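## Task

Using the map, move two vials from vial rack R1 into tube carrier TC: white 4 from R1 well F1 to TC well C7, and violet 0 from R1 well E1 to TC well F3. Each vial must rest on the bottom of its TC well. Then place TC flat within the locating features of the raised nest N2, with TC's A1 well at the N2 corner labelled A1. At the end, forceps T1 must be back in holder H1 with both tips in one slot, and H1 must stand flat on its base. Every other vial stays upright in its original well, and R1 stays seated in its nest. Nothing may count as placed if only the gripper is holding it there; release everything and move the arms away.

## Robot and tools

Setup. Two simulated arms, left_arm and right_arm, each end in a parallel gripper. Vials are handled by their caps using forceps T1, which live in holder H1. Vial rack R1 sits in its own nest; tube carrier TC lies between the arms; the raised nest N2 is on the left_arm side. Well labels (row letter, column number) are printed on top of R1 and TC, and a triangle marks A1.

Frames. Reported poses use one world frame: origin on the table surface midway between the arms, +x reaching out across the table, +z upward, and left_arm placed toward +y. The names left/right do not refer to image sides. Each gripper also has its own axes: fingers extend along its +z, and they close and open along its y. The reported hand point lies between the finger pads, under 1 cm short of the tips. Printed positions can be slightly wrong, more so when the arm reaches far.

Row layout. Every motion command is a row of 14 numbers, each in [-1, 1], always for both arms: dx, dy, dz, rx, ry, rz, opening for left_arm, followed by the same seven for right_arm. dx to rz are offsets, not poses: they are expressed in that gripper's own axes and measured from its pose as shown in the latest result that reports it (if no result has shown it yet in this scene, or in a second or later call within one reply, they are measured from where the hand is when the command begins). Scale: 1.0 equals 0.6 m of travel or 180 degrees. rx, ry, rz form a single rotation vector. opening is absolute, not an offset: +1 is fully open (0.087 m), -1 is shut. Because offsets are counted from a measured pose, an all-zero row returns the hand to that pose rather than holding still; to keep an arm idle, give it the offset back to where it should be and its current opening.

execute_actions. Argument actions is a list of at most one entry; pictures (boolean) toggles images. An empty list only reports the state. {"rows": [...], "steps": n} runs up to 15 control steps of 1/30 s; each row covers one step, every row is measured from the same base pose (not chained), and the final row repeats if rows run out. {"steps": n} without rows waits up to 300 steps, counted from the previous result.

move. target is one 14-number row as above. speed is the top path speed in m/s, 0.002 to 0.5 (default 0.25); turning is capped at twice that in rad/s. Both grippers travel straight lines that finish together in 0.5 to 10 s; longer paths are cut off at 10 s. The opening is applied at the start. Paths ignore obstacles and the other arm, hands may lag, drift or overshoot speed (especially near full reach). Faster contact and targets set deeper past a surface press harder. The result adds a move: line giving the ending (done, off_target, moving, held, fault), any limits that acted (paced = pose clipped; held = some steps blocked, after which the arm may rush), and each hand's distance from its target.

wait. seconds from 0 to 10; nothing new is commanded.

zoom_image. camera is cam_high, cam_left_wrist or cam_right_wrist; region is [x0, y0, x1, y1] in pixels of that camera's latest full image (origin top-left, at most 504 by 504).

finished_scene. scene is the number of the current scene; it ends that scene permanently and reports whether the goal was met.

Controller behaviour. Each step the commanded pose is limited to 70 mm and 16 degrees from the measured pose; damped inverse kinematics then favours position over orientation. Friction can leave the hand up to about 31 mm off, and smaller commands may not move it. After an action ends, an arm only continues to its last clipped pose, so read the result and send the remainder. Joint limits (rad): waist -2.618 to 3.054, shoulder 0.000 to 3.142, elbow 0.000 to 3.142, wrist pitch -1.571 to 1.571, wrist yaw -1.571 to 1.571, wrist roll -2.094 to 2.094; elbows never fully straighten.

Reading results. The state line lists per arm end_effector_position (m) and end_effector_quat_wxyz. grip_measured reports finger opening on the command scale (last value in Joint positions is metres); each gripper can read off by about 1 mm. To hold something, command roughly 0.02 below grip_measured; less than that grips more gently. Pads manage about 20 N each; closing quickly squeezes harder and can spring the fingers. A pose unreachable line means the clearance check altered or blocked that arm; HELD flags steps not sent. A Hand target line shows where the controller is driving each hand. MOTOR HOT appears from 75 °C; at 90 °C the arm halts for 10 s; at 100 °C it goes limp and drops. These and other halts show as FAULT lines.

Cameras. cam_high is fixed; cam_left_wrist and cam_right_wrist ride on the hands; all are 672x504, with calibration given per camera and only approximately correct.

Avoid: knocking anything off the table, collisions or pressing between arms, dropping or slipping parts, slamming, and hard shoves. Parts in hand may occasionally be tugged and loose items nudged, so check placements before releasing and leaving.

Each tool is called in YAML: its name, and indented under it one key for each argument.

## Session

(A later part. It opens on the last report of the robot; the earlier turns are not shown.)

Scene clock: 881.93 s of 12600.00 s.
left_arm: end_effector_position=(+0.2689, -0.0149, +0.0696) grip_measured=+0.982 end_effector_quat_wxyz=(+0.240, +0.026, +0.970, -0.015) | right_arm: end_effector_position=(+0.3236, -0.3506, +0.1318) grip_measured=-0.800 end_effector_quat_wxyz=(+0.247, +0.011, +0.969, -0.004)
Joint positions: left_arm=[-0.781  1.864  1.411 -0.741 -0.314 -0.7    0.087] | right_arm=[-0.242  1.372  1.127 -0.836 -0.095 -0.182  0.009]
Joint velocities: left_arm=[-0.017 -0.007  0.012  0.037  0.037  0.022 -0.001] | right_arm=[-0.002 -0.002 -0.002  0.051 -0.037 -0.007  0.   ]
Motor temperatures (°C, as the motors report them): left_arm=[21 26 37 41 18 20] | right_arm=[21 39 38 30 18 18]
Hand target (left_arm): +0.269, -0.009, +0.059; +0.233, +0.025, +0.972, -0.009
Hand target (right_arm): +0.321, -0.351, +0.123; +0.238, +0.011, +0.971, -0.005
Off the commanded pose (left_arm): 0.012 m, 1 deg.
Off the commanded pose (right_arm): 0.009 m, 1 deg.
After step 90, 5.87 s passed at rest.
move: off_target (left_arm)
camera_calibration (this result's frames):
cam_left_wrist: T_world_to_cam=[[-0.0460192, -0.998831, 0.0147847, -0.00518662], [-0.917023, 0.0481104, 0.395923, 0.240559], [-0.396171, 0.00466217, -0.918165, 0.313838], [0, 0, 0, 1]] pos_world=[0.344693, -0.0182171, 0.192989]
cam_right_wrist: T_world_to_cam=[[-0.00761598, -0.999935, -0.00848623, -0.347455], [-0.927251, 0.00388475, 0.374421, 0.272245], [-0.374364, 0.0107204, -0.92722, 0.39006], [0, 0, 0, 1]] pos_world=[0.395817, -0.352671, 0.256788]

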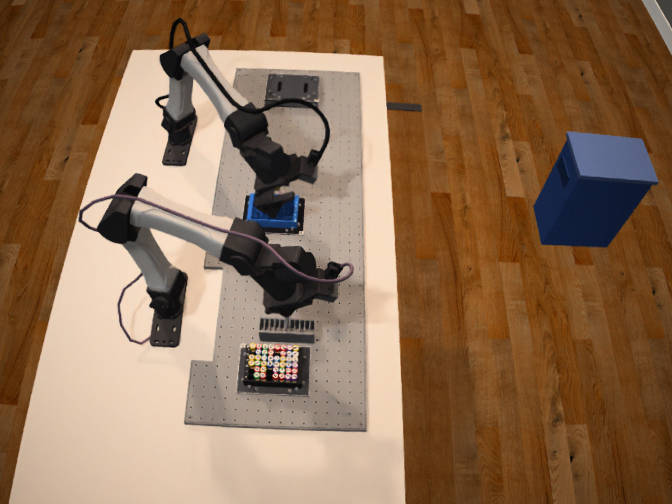

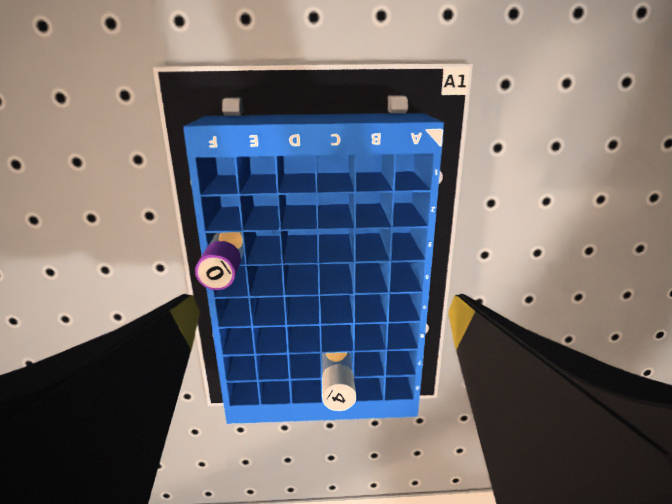

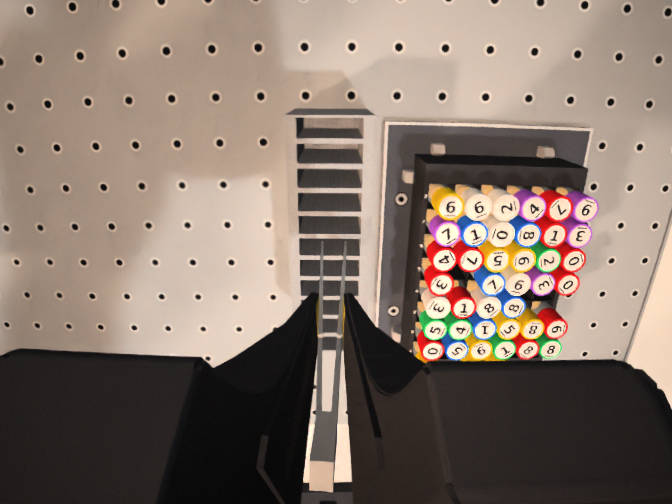

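move:
  target: [0.018,0.008,0.026,-0.008,0.006,0,1,0.016,0,0.026,0,0.004,0,-0.8]
  speed: 0.02

zoom_image:
  camera: "cam_right_wrist"
  region: [260,140,420,300]

Scene clock: 901.37 s of 12600.00 s.
left_arm: end_effector_position=(+0.2705, -0.0168, +0.0702) grip_measured=+0.982 end_effector_quat_wxyz=(+0.243, +0.024, +0.969, -0.019) | right_arm: end_effector_position=(+0.3244, -0.3508, +0.1229) grip_measured=-0.800 end_effector_quat_wxyz=(+0.249, +0.011, +0.969, -0.005)
Joint positions: left_arm=[-0.781  1.864  1.411 -0.731 -0.314 -0.703  0.087] | right_arm=[-0.242  1.372  1.09  -0.795 -0.095 -0.182  0.009]
Joint velocities: left_arm=[-0.012 -0.007 -0.022  0.007  0.051  0.022 -0.001] | right_arm=[ 0.002 -0.002 -0.017  0.081 -0.022 -0.051 -0.001]
Motor temperatures (°C, as the motors report them): left_arm=[21 29 35 40 18 20] | right_arm=[21 36 37 30 18 18]
Hand target (left_arm): +0.266, -0.010, +0.051; +0.231, +0.024, +0.973, -0.003
Hand target (right_arm): +0.322, -0.351, +0.114; +0.241, +0.011, +0.971, -0.004
Off the commanded pose (left_arm): 0.021 m, 2 deg.
Off the commanded pose (right_arm): 0.009 m, 1 deg.
After step 90, 15.23 s passed at rest.
move: off_target (left_arm)
camera_calibration (this result's frames):
cam_left_wrist: T_world_to_cam=[[-0.0431195, -0.998798, 0.0232991, -0.00839642], [-0.919781, 0.0487915, 0.389388, 0.243127], [-0.390057, -0.00463984, -0.920779, 0.313453], [0, 0, 0, 1]] pos_world=[0.345526, -0.0187945, 0.194146]
cam_right_wrist: T_world_to_cam=[[-0.00758316, -0.999943, -0.0075697, -0.34783], [-0.928773, 0.00423777, 0.370624, 0.277409], [-0.370571, 0.00984104, -0.928752, 0.380666], [0, 0, 0, 1]] pos_world=[0.396077, -0.352731, 0.248097]

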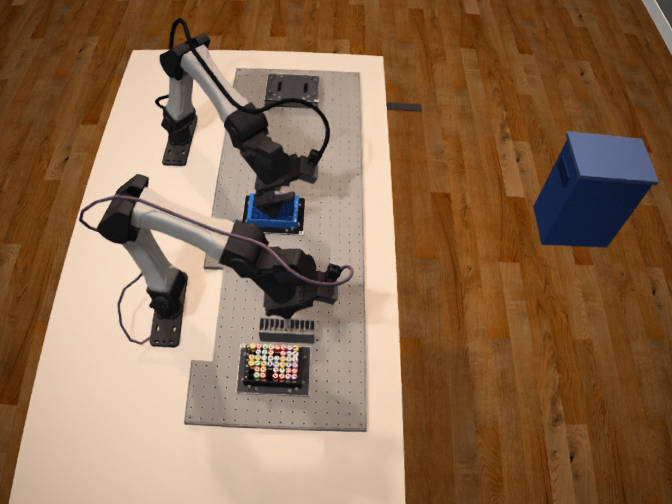

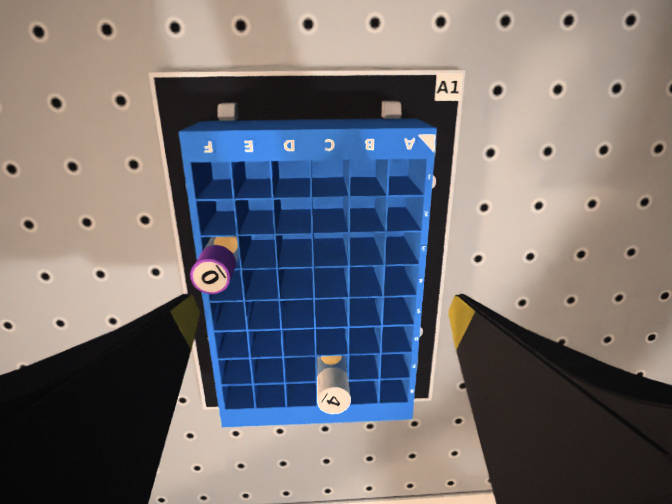

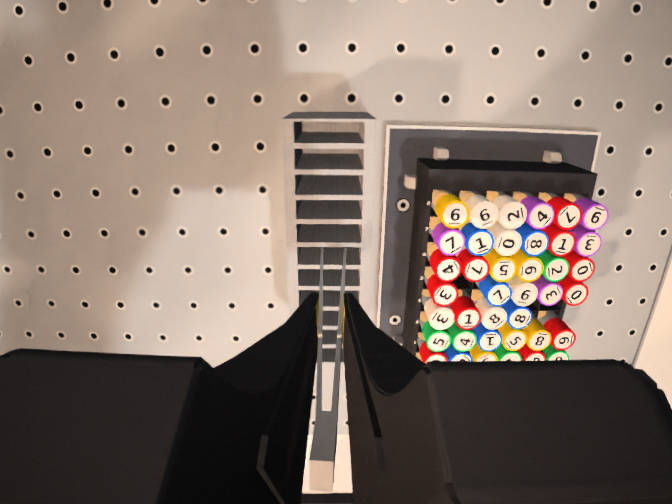

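Region (260, 140, 420, 300) of cam_right_wrist's 672x504 image, scaled by 3.150, with more detail than that image has.

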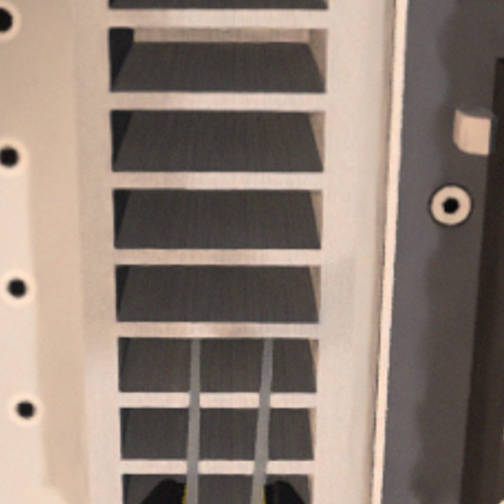

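move:
  target: [0.009,0.01,0,-0.009,0.009,0,1,0.03,0,0.047,0,0.003,0,-0.8]
  speed: 0.03

move:
  target: [0,0,0,0,0,0,1,0,0,0,0,0,0,-0.4]

move:
  target: [0,0,0,0,0,0,1,-0.07,0,-0.17,0,0,0,-0.4]
  speed: 0.1

Scene clock: 913.43 s of 12600.00 s.
left_arm: end_effector_position=(+0.2671, -0.0134, +0.0690) grip_measured=+0.982 end_effector_quat_wxyz=(+0.236, +0.023, +0.971, -0.013) | right_arm: end_effector_position=(+0.3240, -0.3507, +0.0993) grip_measured=-0.800 end_effector_quat_wxyz=(+0.252, +0.010, +0.968, -0.005)
Joint positions: left_arm=[-0.781  1.864  1.411 -0.751 -0.314 -0.708  0.087] | right_arm=[-0.242  1.372  0.994 -0.691 -0.095 -0.182  0.009]
Joint velocities: left_arm=[-0.007 -0.002 -0.007 -0.022  0.051  0.066 -0.   ] | right_arm=[-0.002 -0.012 -0.002  0.051  0.037 -0.007  0.   ]
Motor temperatures (°C, as the motors report them): left_arm=[21 30 34 40 18 20] | right_arm=[21 36 37 30 18 18]
Hand target (left_arm): +0.266, -0.011, +0.068; +0.230, +0.021, +0.973, -0.006
Hand target (right_arm): +0.321, -0.351, +0.090; +0.244, +0.011, +0.970, -0.005
Off the commanded pose (left_arm): 0.003 m, 1 deg.
Off the commanded pose (right_arm): 0.010 m, 1 deg.
After step 90, 7.70 s passed at rest.
move: done
camera_calibration (this result's frames):
cam_left_wrist: T_world_to_cam=[[-0.0384932, -0.999193, 0.0114862, -0.00557003], [-0.914395, 0.0398574, 0.402856, 0.237847], [-0.402989, 0.00500434, -0.915191, 0.31419], [0, 0, 0, 1]] pos_world=[0.343886, -0.0166178, 0.19179]
cam_right_wrist: T_world_to_cam=[[-0.0075331, -0.999954, -0.00590297, -0.348116], [-0.931502, 0.00487039, 0.363703, 0.287628], [-0.363657, 0.00823844, -0.931496, 0.356087], [0, 0, 0, 1]] pos_world=[0.394797, -0.352435, 0.225027]

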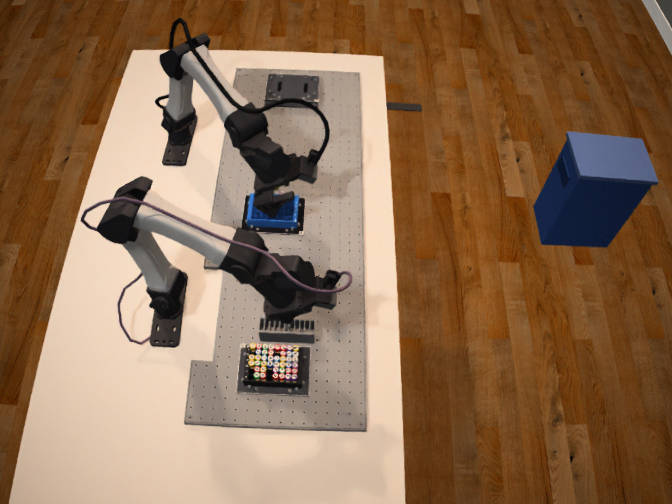

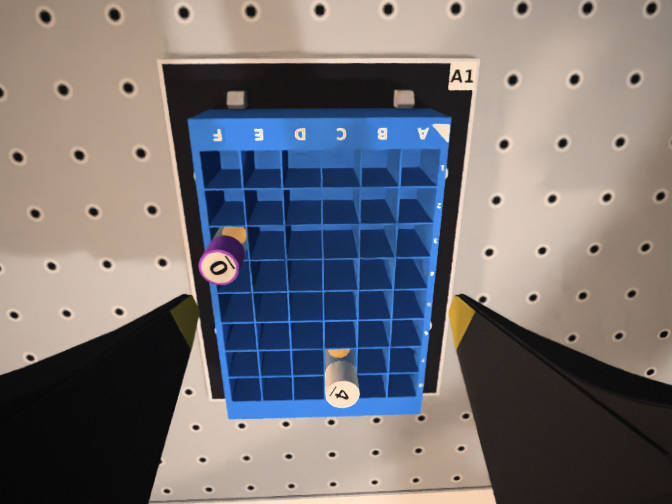

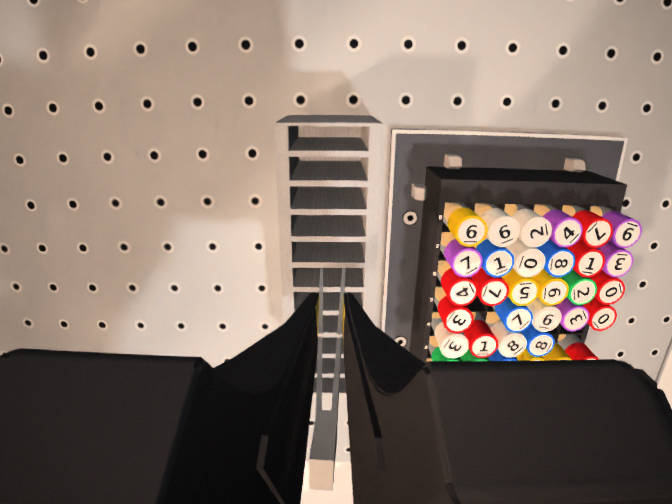

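Scene clock: 913.93 s of 12600.00 s.
left_arm: end_effector_position=(+0.2671, -0.0134, +0.0690) grip_measured=+0.982 end_effector_quat_wxyz=(+0.236, +0.023, +0.971, -0.013) | right_arm: end_effector_position=(+0.3241, -0.3507, +0.0993) grip_measured=-0.400 end_effector_quat_wxyz=(+0.252, +0.010, +0.968, -0.005)
Joint positions: left_arm=[-0.781  1.864  1.411 -0.751 -0.314 -0.708  0.087] | right_arm=[-0.242  1.372  0.994 -0.69  -0.095 -0.182  0.026]
Joint velocities: left_arm=[ 0.032 -0.002  0.012  0.007  0.066 -0.022  0.001] | right_arm=[ 0.007  0.012 -0.007 -0.022  0.007  0.022  0.   ]
Motor temperatures (°C, as the motors report them): left_arm=[21 30 34 40 18 20] | right_arm=[21 36 37 30 18 18]
Hand target (left_arm): +0.267, -0.013, +0.069; +0.237, +0.023, +0.971, -0.013
Hand target (right_arm): +0.324, -0.351, +0.099; +0.252, +0.010, +0.968, -0.005
Off the commanded pose (left_arm): 0.000 m, 0 deg.
Off the commanded pose (right_arm): 0.000 m, 0 deg.
move: done
camera_calibration (this result's frames):
cam_left_wrist: T_world_to_cam=[[-0.0384932, -0.999193, 0.0114862, -0.00557003], [-0.914395, 0.0398574, 0.402856, 0.237847], [-0.402989, 0.00500434, -0.915191, 0.31419], [0, 0, 0, 1]] pos_world=[0.343886, -0.0166178, 0.19179]
cam_right_wrist: T_world_to_cam=[[-0.00753092, -0.999955, -0.00581963, -0.348145], [-0.931637, 0.00490171, 0.363356, 0.287788], [-0.363311, 0.00815819, -0.931632, 0.356022], [0, 0, 0, 1]] pos_world=[0.394839, -0.352445, 0.225086]

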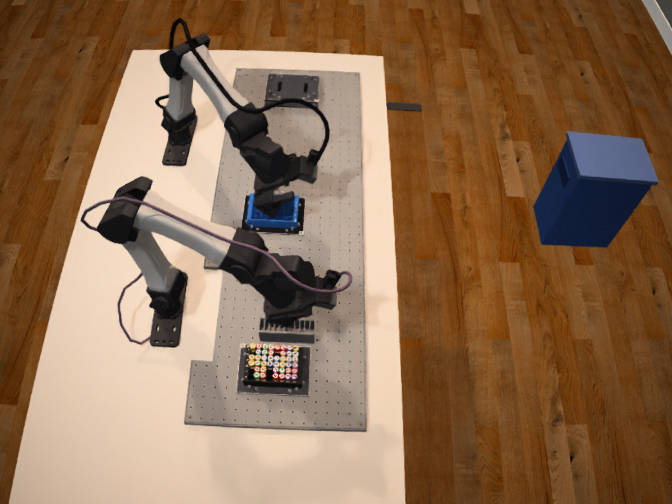

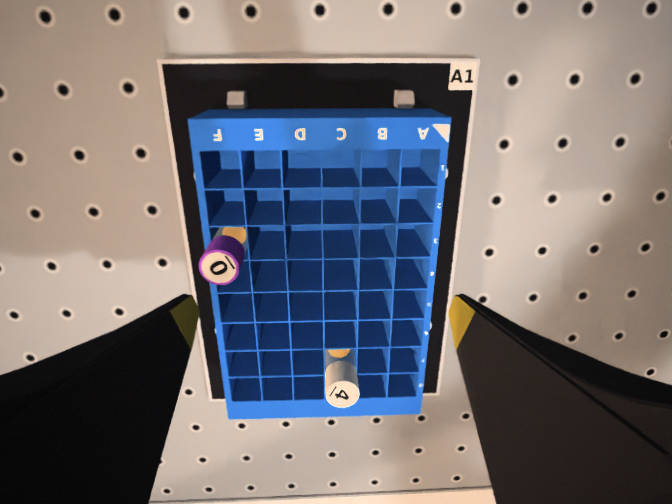

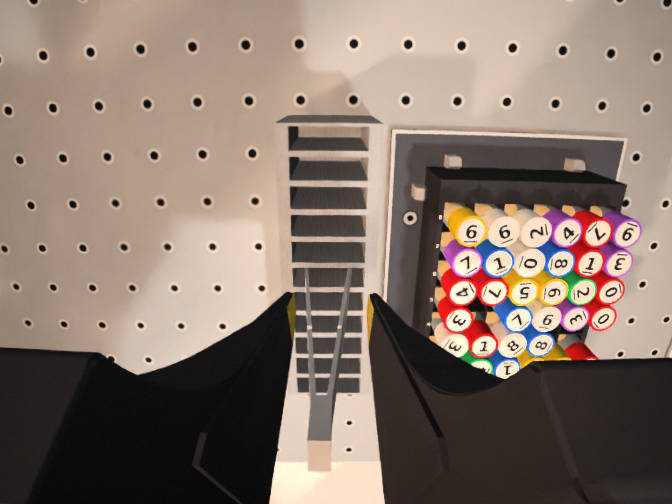

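Scene clock: 915.63 s of 12600.00 s.
left_arm: end_effector_position=(+0.2671, -0.0134, +0.0690) grip_measured=+0.982 end_effector_quat_wxyz=(+0.236, +0.023, +0.971, -0.013) | right_arm: end_effector_position=(+0.3139, -0.3483, +0.2075) grip_measured=-0.400 end_effector_quat_wxyz=(+0.258, +0.010, +0.966, -0.007)
Joint positions: left_arm=[-0.781  1.864  1.411 -0.751 -0.314 -0.708  0.087] | right_arm=[-0.242  1.353  1.409 -1.112 -0.095 -0.182  0.026]
Joint velocities: left_arm=[ 0.002 -0.002 -0.002  0.007  0.066  0.081  0.   ] | right_arm=[ 0.012 -0.002 -0.007 -0.051  0.007  0.022  0.001]
Motor temperatures (°C, as the motors report them): left_arm=[21 30 34 40 18 20] | right_arm=[21 36 37 30 18 18]
Hand target (left_arm): +0.267, -0.013, +0.069; +0.236, +0.023, +0.971, -0.013
Hand target (right_arm): +0.313, -0.349, +0.209; +0.253, +0.010, +0.967, -0.006
Off the commanded pose (left_arm): 0.000 m, 0 deg.
Off the commanded pose (right_arm): 0.004 m, 1 deg.
move: done
camera_calibration (this result's frames):
cam_left_wrist: T_world_to_cam=[[-0.0384932, -0.999193, 0.0114862, -0.00557003], [-0.914395, 0.0398574, 0.402856, 0.237847], [-0.402989, 0.00500434, -0.915191, 0.31419], [0, 0, 0, 1]] pos_world=[0.343886, -0.0166178, 0.19179]
cam_right_wrist: T_world_to_cam=[[-0.00747876, -0.999967, -0.00323553, -0.34578], [-0.935761, 0.00585773, 0.352585, 0.242796], [-0.352555, 0.00566458, -0.935774, 0.449729], [0, 0, 0, 1]] pos_world=[0.383167, -0.349739, 0.33412]

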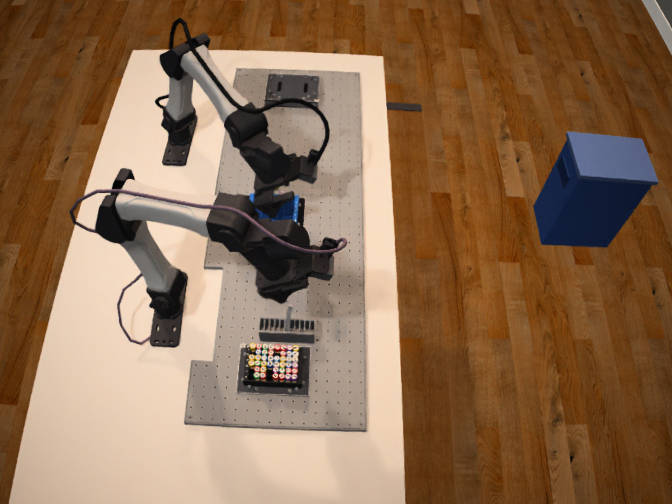

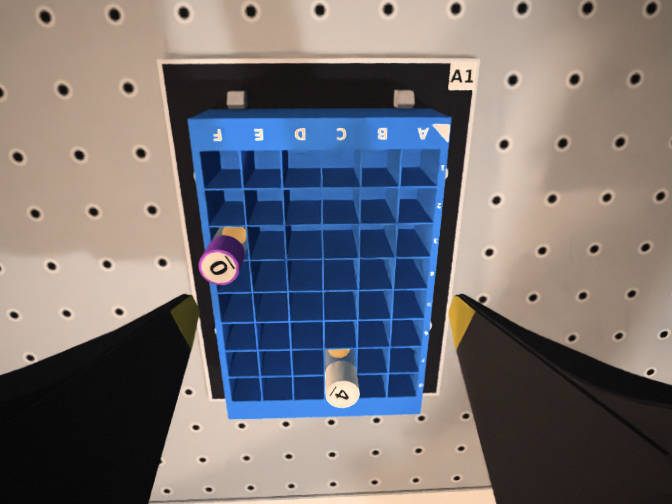

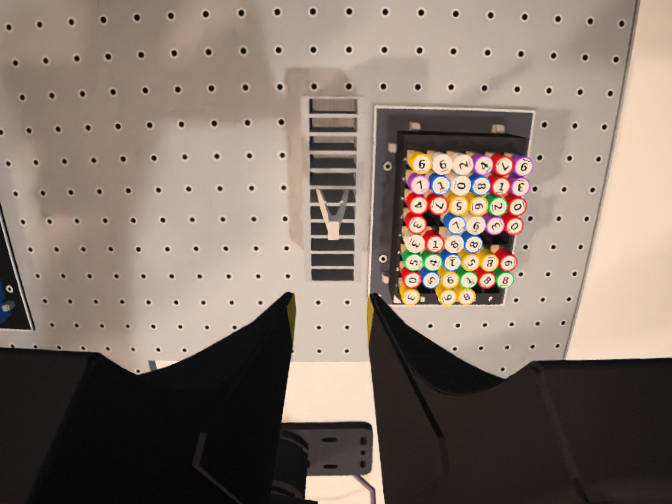

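move:
  target: [0.022,0.003,0.042,-0.003,0.004,0,1,0,0,0,0,0,0,-0.4]
  speed: 0.04

Scene clock: 923.87 s of 12600.00 s.
left_arm: end_effector_position=(+0.2688, -0.0151, +0.0549) grip_measured=+0.982 end_effector_quat_wxyz=(+0.239, +0.023, +0.971, -0.015) | right_arm: end_effector_position=(+0.3135, -0.3483, +0.2074) grip_measured=-0.400 end_effector_quat_wxyz=(+0.257, +0.010, +0.966, -0.007)
Joint positions: left_arm=[-0.781  1.879  1.372 -0.69  -0.314 -0.708  0.087] | right_arm=[-0.242  1.353  1.409 -1.114 -0.095 -0.182  0.026]
Joint velocities: left_arm=[ 0.012 -0.002 -0.012  0.051  0.081 -0.095  0.   ] | right_arm=[-0.007 -0.007 -0.002  0.081 -0.037 -0.037 -0.   ]
Motor temperatures (°C, as the motors report them): left_arm=[21 31 34 39 18 20] | right_arm=[21 35 38 30 18 18]
Hand target (left_arm): +0.266, -0.012, +0.041; +0.230, +0.022, +0.973, -0.008
Hand target (right_arm): +0.314, -0.348, +0.208; +0.258, +0.010, +0.966, -0.007
Off the commanded pose (left_arm): 0.015 m, 1 deg.
Off the commanded pose (right_arm): 0.000 m, 0 deg.
After step 90, 4.20 s passed at rest.
move: off_target (left_arm)
camera_calibration (this result's frames):
cam_left_wrist: T_world_to_cam=[[-0.0385587, -0.999123, 0.0162948, -0.0073168], [-0.916283, 0.0418582, 0.398339, 0.245863], [-0.398672, 0.000428758, -0.917094, 0.300847], [0, 0, 0, 1]] pos_world=[0.344937, -0.0177307, 0.178087]
cam_right_wrist: T_world_to_cam=[[-0.00748382, -0.999966, -0.00356899, -0.34563], [-0.935236, 0.00573599, 0.353978, 0.242016], [-0.353945, 0.00598696, -0.935247, 0.449919], [0, 0, 0, 1]] pos_world=[0.383002, -0.3497, 0.333884]

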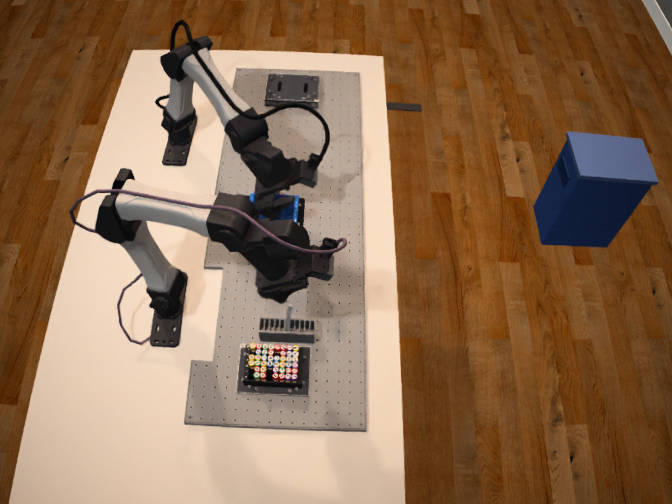

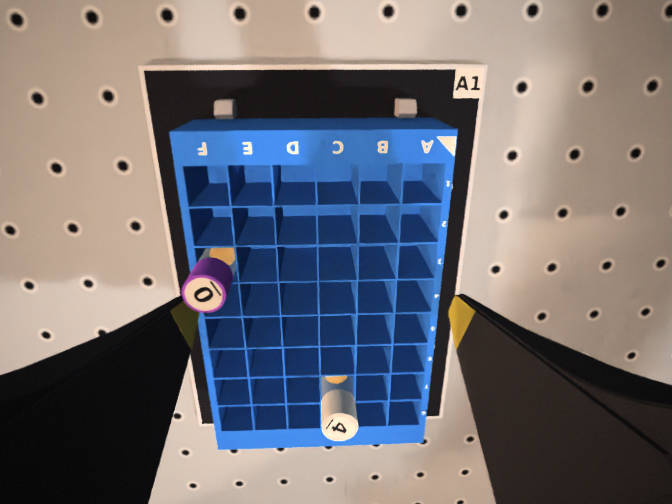

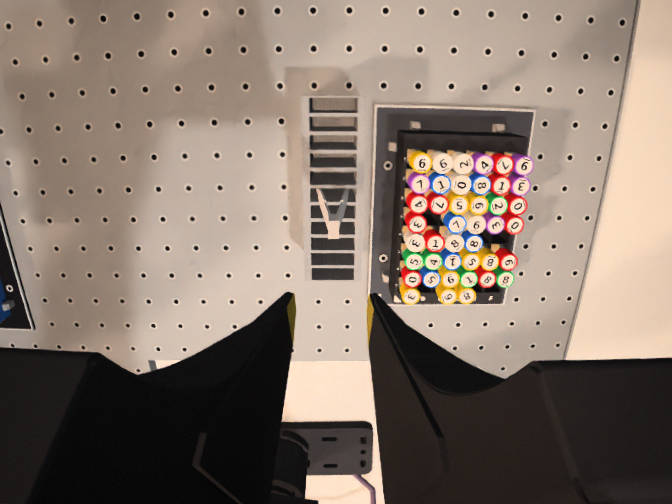

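move:
  target: [0.009,0.01,0,-0.009,0.009,0,1,0,0,0,0,0,0,-0.4]
  speed: 0.02

move:
  target: [0.025,0.004,0.046,-0.004,0.005,0,1,0,0,0,0,0,0,-0.4]
  speed: 0.04

Scene clock: 933.20 s of 12600.00 s.
left_arm: end_effector_position=(+0.2654, -0.0117, +0.0537) grip_measured=+0.982 end_effector_quat_wxyz=(+0.232, +0.022, +0.972, -0.009) | right_arm: end_effector_position=(+0.3135, -0.3483, +0.2074) grip_measured=-0.400 end_effector_quat_wxyz=(+0.257, +0.010, +0.966, -0.007)
Joint positions: left_arm=[-0.781  1.879  1.372 -0.71  -0.314 -0.713  0.087] | right_arm=[-0.242  1.353  1.409 -1.114 -0.095 -0.182  0.026]
Joint velocities: left_arm=[-0.012 -0.002 -0.007 -0.095 -0.022 -0.037 -0.001] | right_arm=[ 0.002 -0.007 -0.002 -0.022  0.007  0.051  0.   ]
Motor temperatures (°C, as the motors report them): left_arm=[21 31 34 39 18 20] | right_arm=[21 35 38 30 18 18]
Hand target (left_arm): +0.264, -0.009, +0.052; +0.225, +0.020, +0.974, -0.002
Hand target (right_arm): +0.314, -0.348, +0.207; +0.257, +0.010, +0.966, -0.007
Off the commanded pose (left_arm): 0.003 m, 1 deg.
Off the commanded pose (right_arm): 0.000 m, 0 deg.
After step 90, 5.10 s passed at rest.
move: done
camera_calibration (this result's frames):
cam_left_wrist: T_world_to_cam=[[-0.0340083, -0.999412, 0.00437297, -0.00461659], [-0.91076, 0.0327928, 0.411632, 0.240796], [-0.411533, 0.0100162, -0.91134, 0.301613], [0, 0, 0, 1]] pos_world=[0.343274, -0.0155312, 0.175772]
cam_right_wrist: T_world_to_cam=[[-0.00748382, -0.999966, -0.00356899, -0.34563], [-0.935236, 0.00573599, 0.353978, 0.242016], [-0.353945, 0.00598696, -0.935247, 0.449919], [0, 0, 0, 1]] pos_world=[0.383002, -0.3497, 0.333884]

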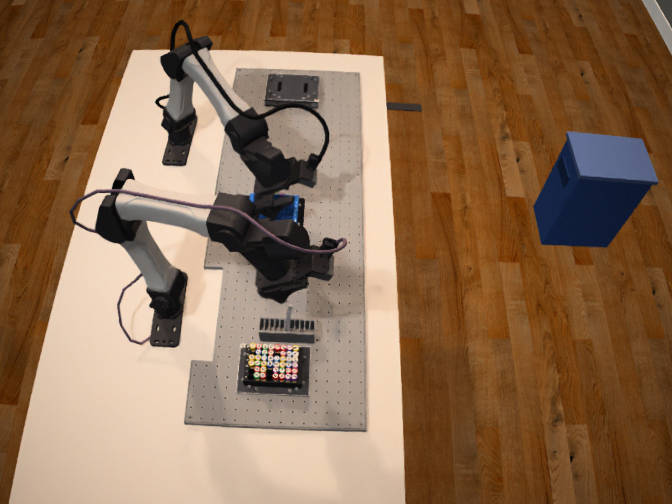

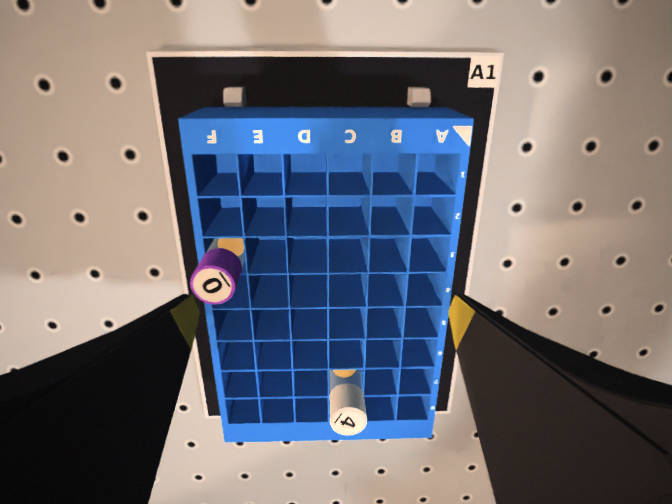

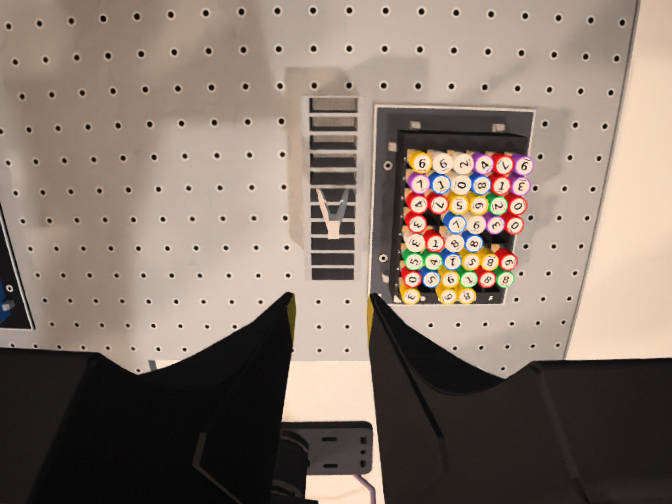

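Scene clock: 934.33 s of 12600.00 s.
left_arm: end_effector_position=(+0.2671, -0.0135, +0.0366) grip_measured=+0.982 end_effector_quat_wxyz=(+0.233, +0.021, +0.972, -0.010) | right_arm: end_effector_position=(+0.3135, -0.3483, +0.2074) grip_measured=-0.400 end_effector_quat_wxyz=(+0.257, +0.010, +0.966, -0.007)
Joint positions: left_arm=[-0.781  1.904  1.333 -0.642 -0.314 -0.713  0.087] | right_arm=[-0.242  1.353  1.409 -1.114 -0.095 -0.182  0.026]
Joint velocities: left_arm=[ 0.002 -0.012 -0.027 -0.007 -0.007  0.007 -0.001] | right_arm=[-0.017  0.007  0.002  0.081  0.037  0.007 -0.   ]
Motor temperatures (°C, as the motors report them): left_arm=[21 31 34 39 18 20] | right_arm=[21 35 38 30 18 18]
Hand target (left_arm): +0.264, -0.009, +0.023; +0.224, +0.021, +0.974, -0.002
Hand target (right_arm): +0.314, -0.348, +0.207; +0.257, +0.010, +0.966, -0.007
Off the commanded pose (left_arm): 0.015 m, 1 deg.
Off the commanded pose (right_arm): 0.000 m, 0 deg.
move: off_target (left_arm)
camera_calibration (this result's frames):
cam_left_wrist: T_world_to_cam=[[-0.0340271, -0.999392, 0.0075937, -0.00642], [-0.912049, 0.0341584, 0.408657, 0.249945], [-0.408668, 0.00697961, -0.912656, 0.285974], [0, 0, 0, 1]] pos_world=[0.344612, -0.0169498, 0.158903]
cam_right_wrist: T_world_to_cam=[[-0.00748382, -0.999966, -0.00356899, -0.34563], [-0.935236, 0.00573599, 0.353978, 0.242016], [-0.353945, 0.00598696, -0.935247, 0.449919], [0, 0, 0, 1]] pos_world=[0.383002, -0.3497, 0.333884]

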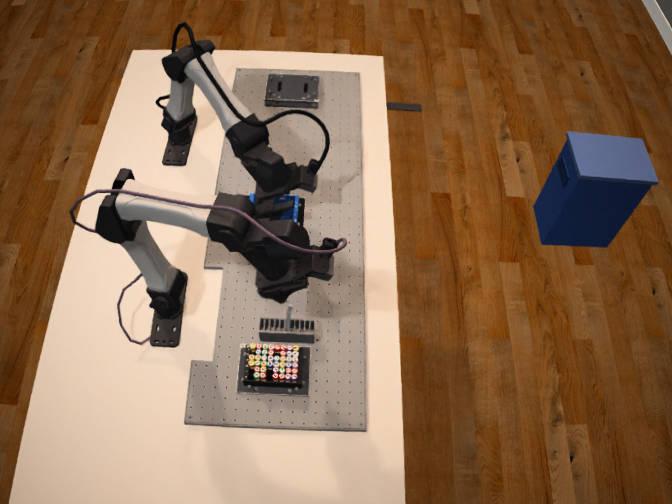

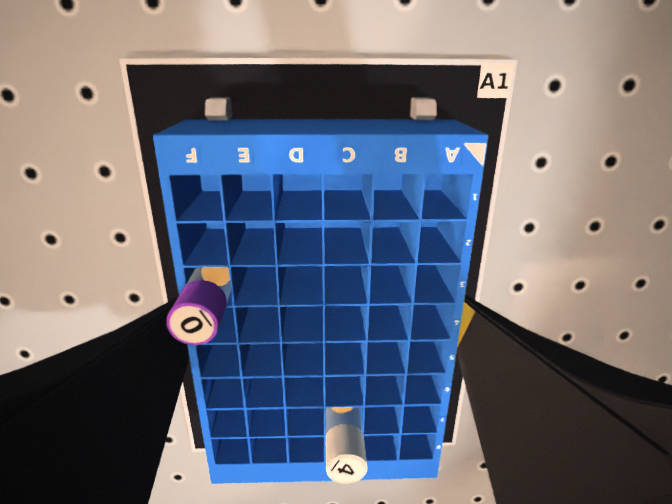

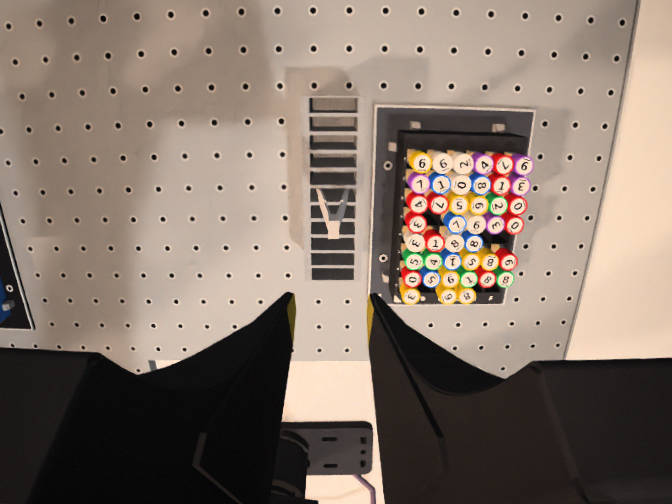

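move:
  target: [0,0,0,0,0,0,0.8,0,0,0,0,0,0,-0.4]

move:
  target: [-0.072,0,-0.143,0,0,0,0.8,0,0,0,0,0,0,-0.4]
  speed: 0.07

move:
  target: [-0.018,0.78,0.009,0,0,0,0.8,0,0,0,0,0,0,-0.4]
  speed: 0.15

Scene clock: 944.93 s of 12600.00 s.
left_arm: end_effector_position=(+0.2676, -0.0139, +0.0367) grip_measured=+0.926 end_effector_quat_wxyz=(+0.235, +0.021, +0.972, -0.011) | right_arm: end_effector_position=(+0.3135, -0.3483, +0.2074) grip_measured=-0.400 end_effector_quat_wxyz=(+0.257, +0.010, +0.966, -0.007)
Joint positions: left_arm=[-0.781  1.904  1.333 -0.64  -0.315 -0.713  0.084] | right_arm=[-0.242  1.353  1.409 -1.114 -0.095 -0.182  0.026]
Joint velocities: left_arm=[ 0.007 -0.007 -0.012 -0.022 -0.022  0.007  0.   ] | right_arm=[ 0.012 -0.007  0.007  0.066  0.037  0.051 -0.001]
Motor temperatures (°C, as the motors report them): left_arm=[21 31 33 38 18 20] | right_arm=[21 35 38 30 18 18]
Hand target (left_arm): +0.267, -0.014, +0.037; +0.233, +0.021, +0.972, -0.010
Hand target (right_arm): +0.314, -0.348, +0.207; +0.257, +0.010, +0.966, -0.007
Off the commanded pose (left_arm): 0.001 m, 0 deg.
Off the commanded pose (right_arm): 0.000 m, 0 deg.
After step 90, 6.90 s passed at rest.
move: done
camera_calibration (this result's frames):
cam_left_wrist: T_world_to_cam=[[-0.0337762, -0.999392, 0.00869673, -0.00682212], [-0.91291, 0.0343926, 0.40671, 0.250633], [-0.406761, 0.00579777, -0.913516, 0.285816], [0, 0, 0, 1]] pos_world=[0.344833, -0.017095, 0.159222]
cam_right_wrist: T_world_to_cam=[[-0.00748382, -0.999966, -0.00356899, -0.34563], [-0.935236, 0.00573599, 0.353978, 0.242016], [-0.353945, 0.00598696, -0.935247, 0.449919], [0, 0, 0, 1]] pos_world=[0.383002, -0.3497, 0.333884]

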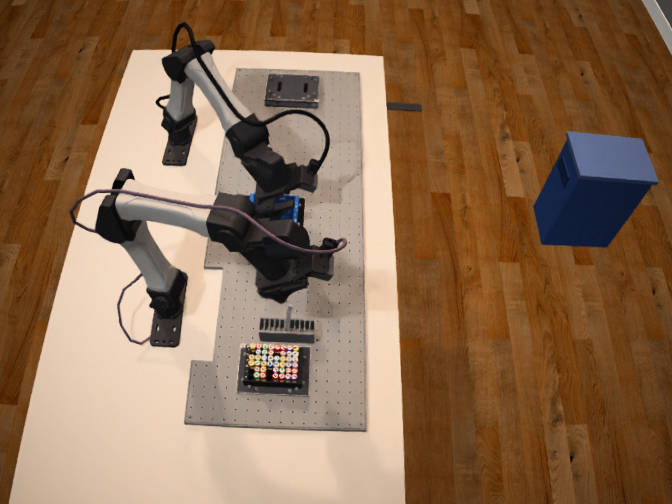

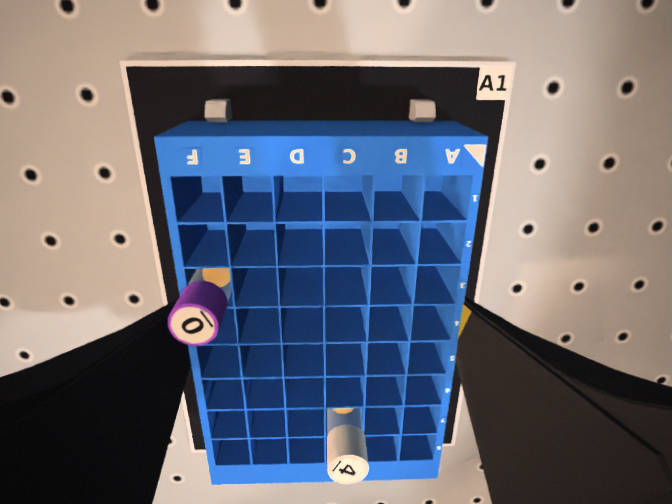

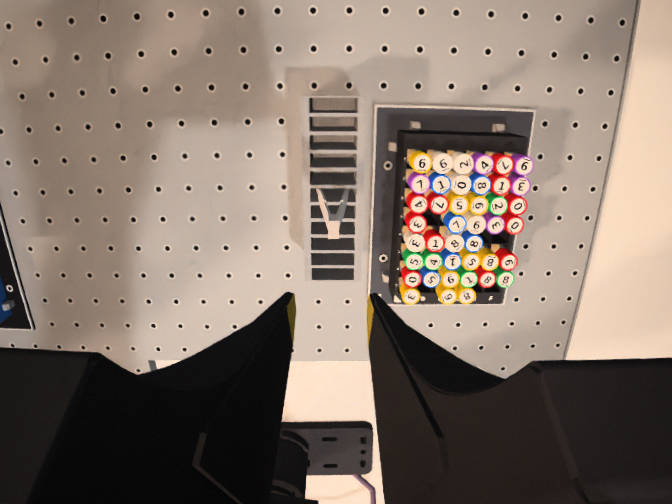

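Scene clock: 946.87 s of 12600.00 s.
left_arm: end_effector_position=(+0.2659, -0.0121, +0.1198) grip_measured=+0.926 end_effector_quat_wxyz=(+0.227, +0.023, +0.974, -0.003) | right_arm: end_effector_position=(+0.3135, -0.3483, +0.2074) grip_measured=-0.400 end_effector_quat_wxyz=(+0.257, +0.010, +0.966, -0.007)
Joint positions: left_arm=[-0.781  1.863  1.619 -0.99  -0.315 -0.713  0.084] | right_arm=[-0.242  1.353  1.409 -1.114 -0.095 -0.182  0.026]
Joint velocities: left_arm=[-0.002 -0.002  0.002 -0.081  0.051 -0.022 -0.   ] | right_arm=[ 0.012 -0.007 -0.012 -0.066 -0.051  0.022 -0.   ]
Motor temperatures (°C, as the motors report them): left_arm=[21 31 34 38 18 20] | right_arm=[21 35 38 30 18 18]
Hand target (left_arm): +0.268, -0.012, +0.132; +0.235, +0.021, +0.972, -0.011
Hand target (right_arm): +0.314, -0.348, +0.207; +0.257, +0.010, +0.966, -0.007
Off the commanded pose (left_arm): 0.013 m, 1 deg.
Off the commanded pose (right_arm): 0.000 m, 0 deg.
move: off_target (left_arm)
camera_calibration (this result's frames):
cam_left_wrist: T_world_to_cam=[[-0.0337681, -0.9994, -0.00767988, -0.00389269], [-0.906295, 0.0273812, 0.421759, 0.211621], [-0.421296, 0.0212022, -0.906676, 0.36428], [0, 0, 0, 1]] pos_world=[0.345129, -0.0174083, 0.241001]
cam_right_wrist: T_world_to_cam=[[-0.00748382, -0.999966, -0.00356899, -0.34563], [-0.935236, 0.00573599, 0.353978, 0.242016], [-0.353945, 0.00598696, -0.935247, 0.449919], [0, 0, 0, 1]] pos_world=[0.383002, -0.3497, 0.333884]

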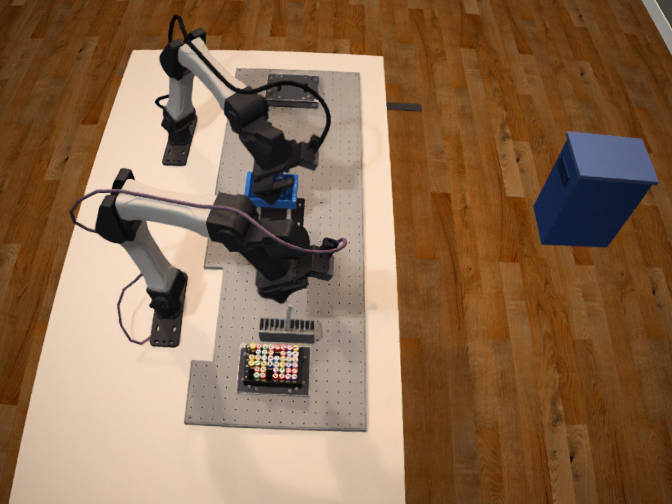

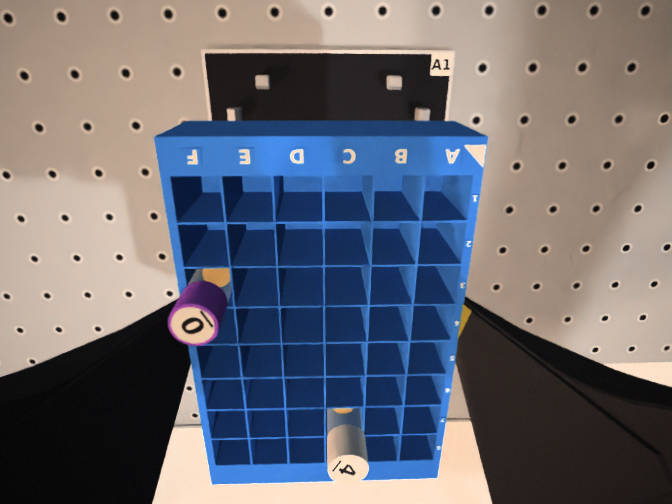

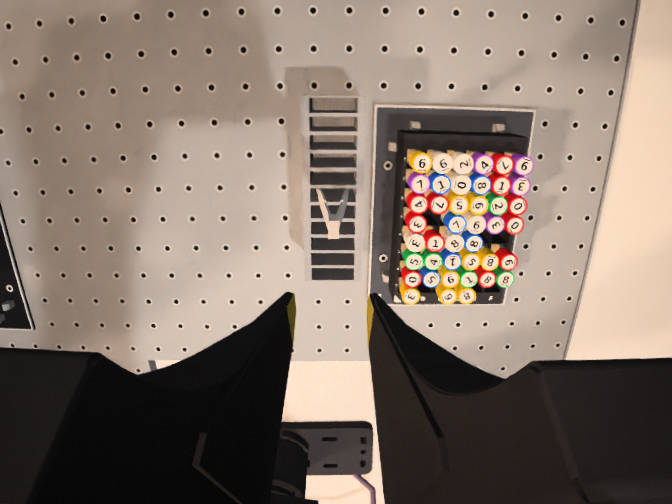

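Scene clock: 950.53 s of 12600.00 s.
left_arm: end_effector_position=(+0.2888, +0.4538, +0.1099) grip_measured=+0.926 end_effector_quat_wxyz=(+0.218, +0.020, +0.976, -0.002) | right_arm: end_effector_position=(+0.3135, -0.3483, +0.2074) grip_measured=-0.400 end_effector_quat_wxyz=(+0.257, +0.010, +0.966, -0.007)
Joint positions: left_arm=[ 0.638  1.741  1.429 -0.897  0.254  0.598  0.084] | right_arm=[-0.242  1.353  1.409 -1.114 -0.095 -0.182  0.026]
Joint velocities: left_arm=[ 0.002 -0.002  0.022 -0.007 -0.037  0.081 -0.001] | right_arm=[ 0.012 -0.017 -0.007  0.066 -0.081  0.022  0.   ]
Motor temperatures (°C, as the motors report them): left_arm=[21 31 34 38 18 20] | right_arm=[21 34 38 30 18 18]
Hand target (left_arm): +0.292, +0.455, +0.113; +0.220, +0.022, +0.975, -0.007
Hand target (right_arm): +0.314, -0.348, +0.207; +0.257, +0.010, +0.966, -0.007
Off the commanded pose (left_arm): 0.016 m, 1 deg.
Off the commanded pose (right_arm): 0.000 m, 0 deg.
move: off_target (left_arm)
camera_calibration (this result's frames):
cam_left_wrist: T_world_to_cam=[[-0.0270582, -0.999603, -0.00780458, 0.460549], [-0.898639, 0.020904, 0.438191, 0.222713], [-0.437854, 0.0188702, -0.898848, 0.360037], [0, 0, 0, 1]] pos_world=[0.370244, 0.448916, 0.229622]
cam_right_wrist: T_world_to_cam=[[-0.00748382, -0.999966, -0.00356899, -0.34563], [-0.935236, 0.00573599, 0.353978, 0.242016], [-0.353945, 0.00598696, -0.935247, 0.449919], [0, 0, 0, 1]] pos_world=[0.383002, -0.3497, 0.333884]

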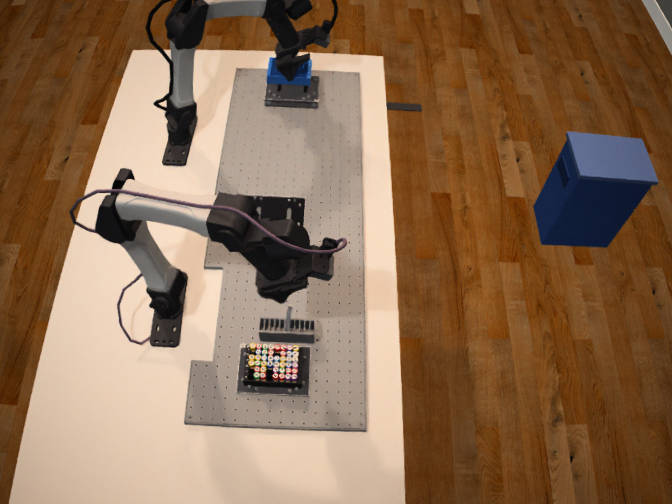

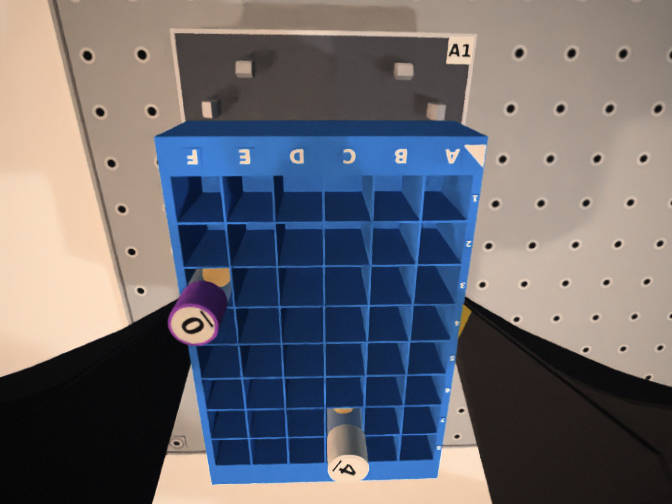

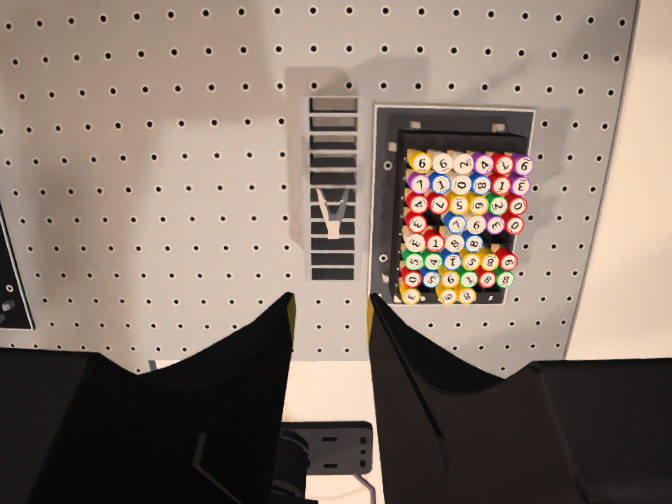

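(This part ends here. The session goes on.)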